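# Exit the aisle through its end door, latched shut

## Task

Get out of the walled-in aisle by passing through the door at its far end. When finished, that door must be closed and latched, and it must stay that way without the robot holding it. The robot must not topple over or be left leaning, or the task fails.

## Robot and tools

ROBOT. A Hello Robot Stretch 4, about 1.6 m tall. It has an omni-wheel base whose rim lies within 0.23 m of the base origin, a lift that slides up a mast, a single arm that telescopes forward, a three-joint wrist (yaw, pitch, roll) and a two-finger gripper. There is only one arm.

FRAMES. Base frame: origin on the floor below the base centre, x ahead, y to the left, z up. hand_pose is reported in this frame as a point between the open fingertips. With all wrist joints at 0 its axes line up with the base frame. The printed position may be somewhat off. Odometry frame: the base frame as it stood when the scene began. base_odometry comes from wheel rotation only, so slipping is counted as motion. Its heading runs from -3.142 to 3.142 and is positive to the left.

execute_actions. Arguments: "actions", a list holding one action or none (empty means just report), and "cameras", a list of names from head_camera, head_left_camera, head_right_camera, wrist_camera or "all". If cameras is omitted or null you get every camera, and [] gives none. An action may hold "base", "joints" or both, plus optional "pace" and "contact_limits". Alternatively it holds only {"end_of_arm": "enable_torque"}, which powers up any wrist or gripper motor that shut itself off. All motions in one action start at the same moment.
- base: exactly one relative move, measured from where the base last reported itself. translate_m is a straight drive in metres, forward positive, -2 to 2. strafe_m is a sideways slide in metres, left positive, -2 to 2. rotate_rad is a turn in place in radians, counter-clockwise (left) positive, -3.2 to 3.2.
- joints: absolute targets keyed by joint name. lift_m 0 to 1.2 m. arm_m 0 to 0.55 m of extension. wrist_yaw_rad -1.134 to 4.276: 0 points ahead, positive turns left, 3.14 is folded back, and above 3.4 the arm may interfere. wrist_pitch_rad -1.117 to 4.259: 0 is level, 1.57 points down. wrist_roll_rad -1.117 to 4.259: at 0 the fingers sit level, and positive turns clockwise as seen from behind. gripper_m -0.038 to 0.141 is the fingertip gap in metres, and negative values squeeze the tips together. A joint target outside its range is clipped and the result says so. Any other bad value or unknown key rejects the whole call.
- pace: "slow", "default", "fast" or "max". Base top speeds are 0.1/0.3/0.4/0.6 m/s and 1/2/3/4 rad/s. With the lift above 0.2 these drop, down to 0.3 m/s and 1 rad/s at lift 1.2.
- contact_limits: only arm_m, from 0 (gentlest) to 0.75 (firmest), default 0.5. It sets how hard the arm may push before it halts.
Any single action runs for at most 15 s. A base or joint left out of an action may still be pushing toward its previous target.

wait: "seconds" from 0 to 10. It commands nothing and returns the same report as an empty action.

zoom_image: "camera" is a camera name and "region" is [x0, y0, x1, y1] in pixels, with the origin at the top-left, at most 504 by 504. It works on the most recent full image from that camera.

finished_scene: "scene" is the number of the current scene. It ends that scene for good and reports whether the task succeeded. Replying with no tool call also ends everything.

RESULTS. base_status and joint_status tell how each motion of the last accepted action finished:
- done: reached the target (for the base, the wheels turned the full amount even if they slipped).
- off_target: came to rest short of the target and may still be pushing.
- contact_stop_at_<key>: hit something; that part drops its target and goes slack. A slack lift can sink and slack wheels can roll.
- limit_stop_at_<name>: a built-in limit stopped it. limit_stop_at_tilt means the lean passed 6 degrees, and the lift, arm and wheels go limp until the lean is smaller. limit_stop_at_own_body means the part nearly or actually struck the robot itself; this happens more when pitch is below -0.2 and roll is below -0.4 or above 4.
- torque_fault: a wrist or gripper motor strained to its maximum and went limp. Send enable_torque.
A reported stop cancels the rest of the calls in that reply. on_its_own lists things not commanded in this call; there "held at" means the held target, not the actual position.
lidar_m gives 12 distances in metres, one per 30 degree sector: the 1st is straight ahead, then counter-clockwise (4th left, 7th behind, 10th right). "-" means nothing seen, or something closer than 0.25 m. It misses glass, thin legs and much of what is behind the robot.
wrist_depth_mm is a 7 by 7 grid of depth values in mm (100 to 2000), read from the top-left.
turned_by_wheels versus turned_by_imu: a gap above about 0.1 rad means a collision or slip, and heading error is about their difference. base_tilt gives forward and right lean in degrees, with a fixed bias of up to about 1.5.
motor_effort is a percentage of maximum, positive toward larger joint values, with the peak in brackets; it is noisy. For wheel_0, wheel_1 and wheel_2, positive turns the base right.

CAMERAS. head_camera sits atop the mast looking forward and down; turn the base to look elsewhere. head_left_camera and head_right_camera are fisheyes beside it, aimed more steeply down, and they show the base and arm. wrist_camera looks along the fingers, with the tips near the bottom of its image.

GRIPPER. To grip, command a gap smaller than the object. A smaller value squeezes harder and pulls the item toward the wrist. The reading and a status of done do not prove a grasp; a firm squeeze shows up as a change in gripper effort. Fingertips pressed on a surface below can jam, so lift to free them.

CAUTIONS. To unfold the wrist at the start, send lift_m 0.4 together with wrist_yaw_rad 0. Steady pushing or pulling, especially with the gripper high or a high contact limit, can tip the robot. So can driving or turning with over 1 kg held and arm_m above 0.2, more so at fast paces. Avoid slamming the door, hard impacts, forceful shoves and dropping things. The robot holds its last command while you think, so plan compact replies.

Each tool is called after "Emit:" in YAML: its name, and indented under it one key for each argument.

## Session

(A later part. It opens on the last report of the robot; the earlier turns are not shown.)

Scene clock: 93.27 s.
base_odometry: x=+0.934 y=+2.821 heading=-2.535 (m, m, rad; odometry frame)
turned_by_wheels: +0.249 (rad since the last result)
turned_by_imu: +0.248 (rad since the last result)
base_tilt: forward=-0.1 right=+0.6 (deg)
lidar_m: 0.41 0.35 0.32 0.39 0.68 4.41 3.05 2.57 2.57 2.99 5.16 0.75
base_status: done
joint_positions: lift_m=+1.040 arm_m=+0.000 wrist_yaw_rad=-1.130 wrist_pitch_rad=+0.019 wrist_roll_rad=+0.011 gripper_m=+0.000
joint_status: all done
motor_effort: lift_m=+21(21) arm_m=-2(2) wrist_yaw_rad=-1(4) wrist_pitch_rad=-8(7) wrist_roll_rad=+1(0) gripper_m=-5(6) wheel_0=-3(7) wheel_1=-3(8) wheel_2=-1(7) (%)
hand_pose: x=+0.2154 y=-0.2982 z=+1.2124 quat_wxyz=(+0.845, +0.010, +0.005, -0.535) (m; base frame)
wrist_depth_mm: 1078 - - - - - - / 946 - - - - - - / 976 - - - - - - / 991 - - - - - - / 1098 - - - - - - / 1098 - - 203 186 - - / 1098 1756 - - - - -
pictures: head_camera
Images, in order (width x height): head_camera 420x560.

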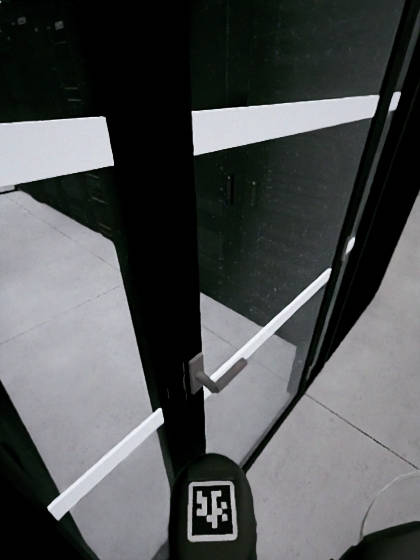

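Emit:
execute_actions:
  actions:
    - {"joints":{"arm_m":0.5},"contact_limits":{"arm_m":0.2}}
  cameras: ["head_camera"]

Scene clock: 96.40 s.
base_odometry: x=+0.934 y=+2.821 heading=-2.534 (m, m, rad; odometry frame)
turned_by_wheels: +0.000 (rad since the last result)
turned_by_imu: -0.036 (rad since the last result)
base_tilt: forward=-0.1 right=+0.5 (deg)
lidar_m: 0.40 0.36 0.31 0.38 0.68 4.43 3.12 2.58 2.57 2.93 4.87 0.81
base_status: not commanded
joint_positions: lift_m=+1.040 arm_m=+0.320 wrist_yaw_rad=-1.130 wrist_pitch_rad=+0.019 wrist_roll_rad=+0.011 gripper_m=+0.000
joint_status: arm_m contact_stop (moved +0.320 of +0.500)
on_its_own: arm_m is slack since a contact_stop (your +0.500 is given up)
motor_effort: lift_m=+20(21) arm_m=+0(15) wrist_yaw_rad=+0(9) wrist_pitch_rad=-8(10) wrist_roll_rad=+0(0) gripper_m=-6(5) wheel_0=-1(11) wheel_1=-2(9) wheel_2=+0(14) (%)
contact_limits: arm_m 0.2
hand_pose: x=+0.5353 y=-0.2982 z=+1.2125 quat_wxyz=(+0.845, +0.010, +0.005, -0.535) (m; base frame)
wrist_depth_mm: 621 960 - - - - - / 750 1025 - - - - - / 621 1078 - - - - - / 621 1138 - - - - - / 627 1182 - - - - - / 627 1182 - 202 186 - - / 634 917 - - - - -
pictures: head_camera
Images, in order (width x height): head_camera 420x560.

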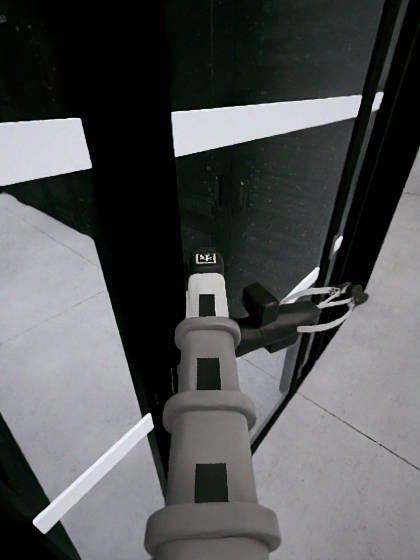

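Emit:
execute_actions:
  actions:
    - {"joints":{"arm_m":0.0},"pace":"fast"}
  cameras: ["head_camera","head_left_camera"]

Emit:
zoom_image:
  camera: "head_camera"
  region: [90, 260, 310, 560]

Scene clock: 100.07 s.
base_odometry: x=+0.934 y=+2.821 heading=-2.534 (m, m, rad; odometry frame)
turned_by_wheels: +0.000 (rad since the last result)
turned_by_imu: +0.000 (rad since the last result)
base_tilt: forward=-0.1 right=+0.5 (deg)
lidar_m: 0.40 0.36 0.32 0.37 0.64 4.43 3.10 2.56 2.57 2.91 4.85 0.80
base_status: not commanded
joint_positions: lift_m=+1.040 arm_m=+0.001 wrist_yaw_rad=-1.130 wrist_pitch_rad=+0.019 wrist_roll_rad=+0.011 gripper_m=+0.000
joint_status: all done
motor_effort: lift_m=+20(20) arm_m=-4(5) wrist_yaw_rad=+2(1) wrist_pitch_rad=-7(7) wrist_roll_rad=+1(1) gripper_m=-5(7) wheel_0=-2(1) wheel_1=-1(1) wheel_2=+0(0) (%)
hand_pose: x=+0.2156 y=-0.2982 z=+1.2125 quat_wxyz=(+0.844, +0.010, +0.005, -0.536) (m; base frame)
wrist_depth_mm: 1042 - - - - - - / 1060 - - - - - - / 1060 - - - - - - / 1098 - - - - - - / 1118 - - - - - - / 1078 - - 202 186 - - / 1138 - - - - - -
pictures: head_camera, head_left_camera
Images, in order (width x height): head_camera 420x560, head_left_camera 420x672.

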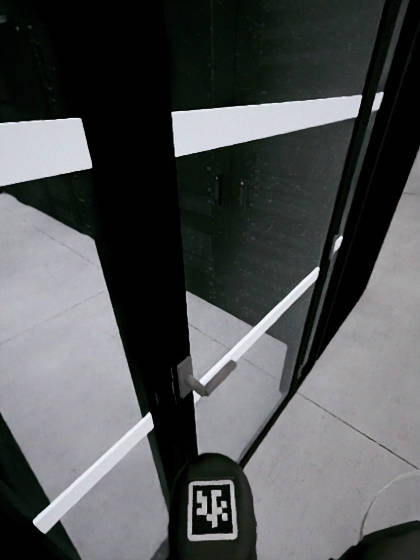

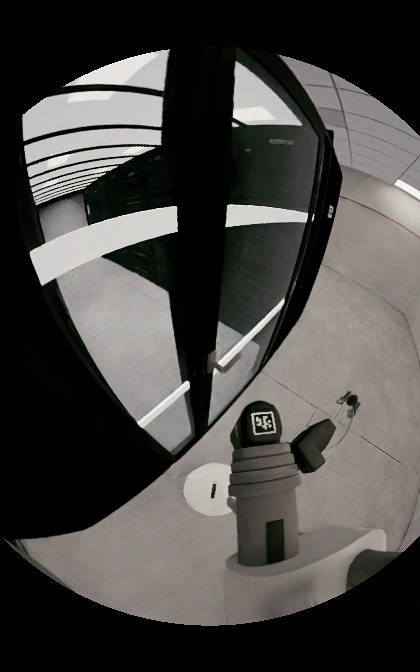

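Region (90, 260, 310, 560) of head_camera's 420x560 image, scaled by 1.680, with more detail than that image has; it fills the left 370 columns of this view, and the rest is white.

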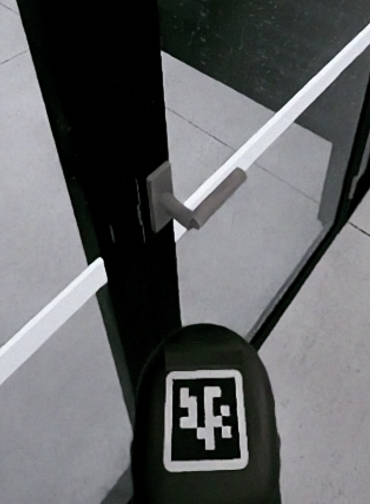

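Emit:
finished_scene:
  scene: 2

The scene is finished: the task was done.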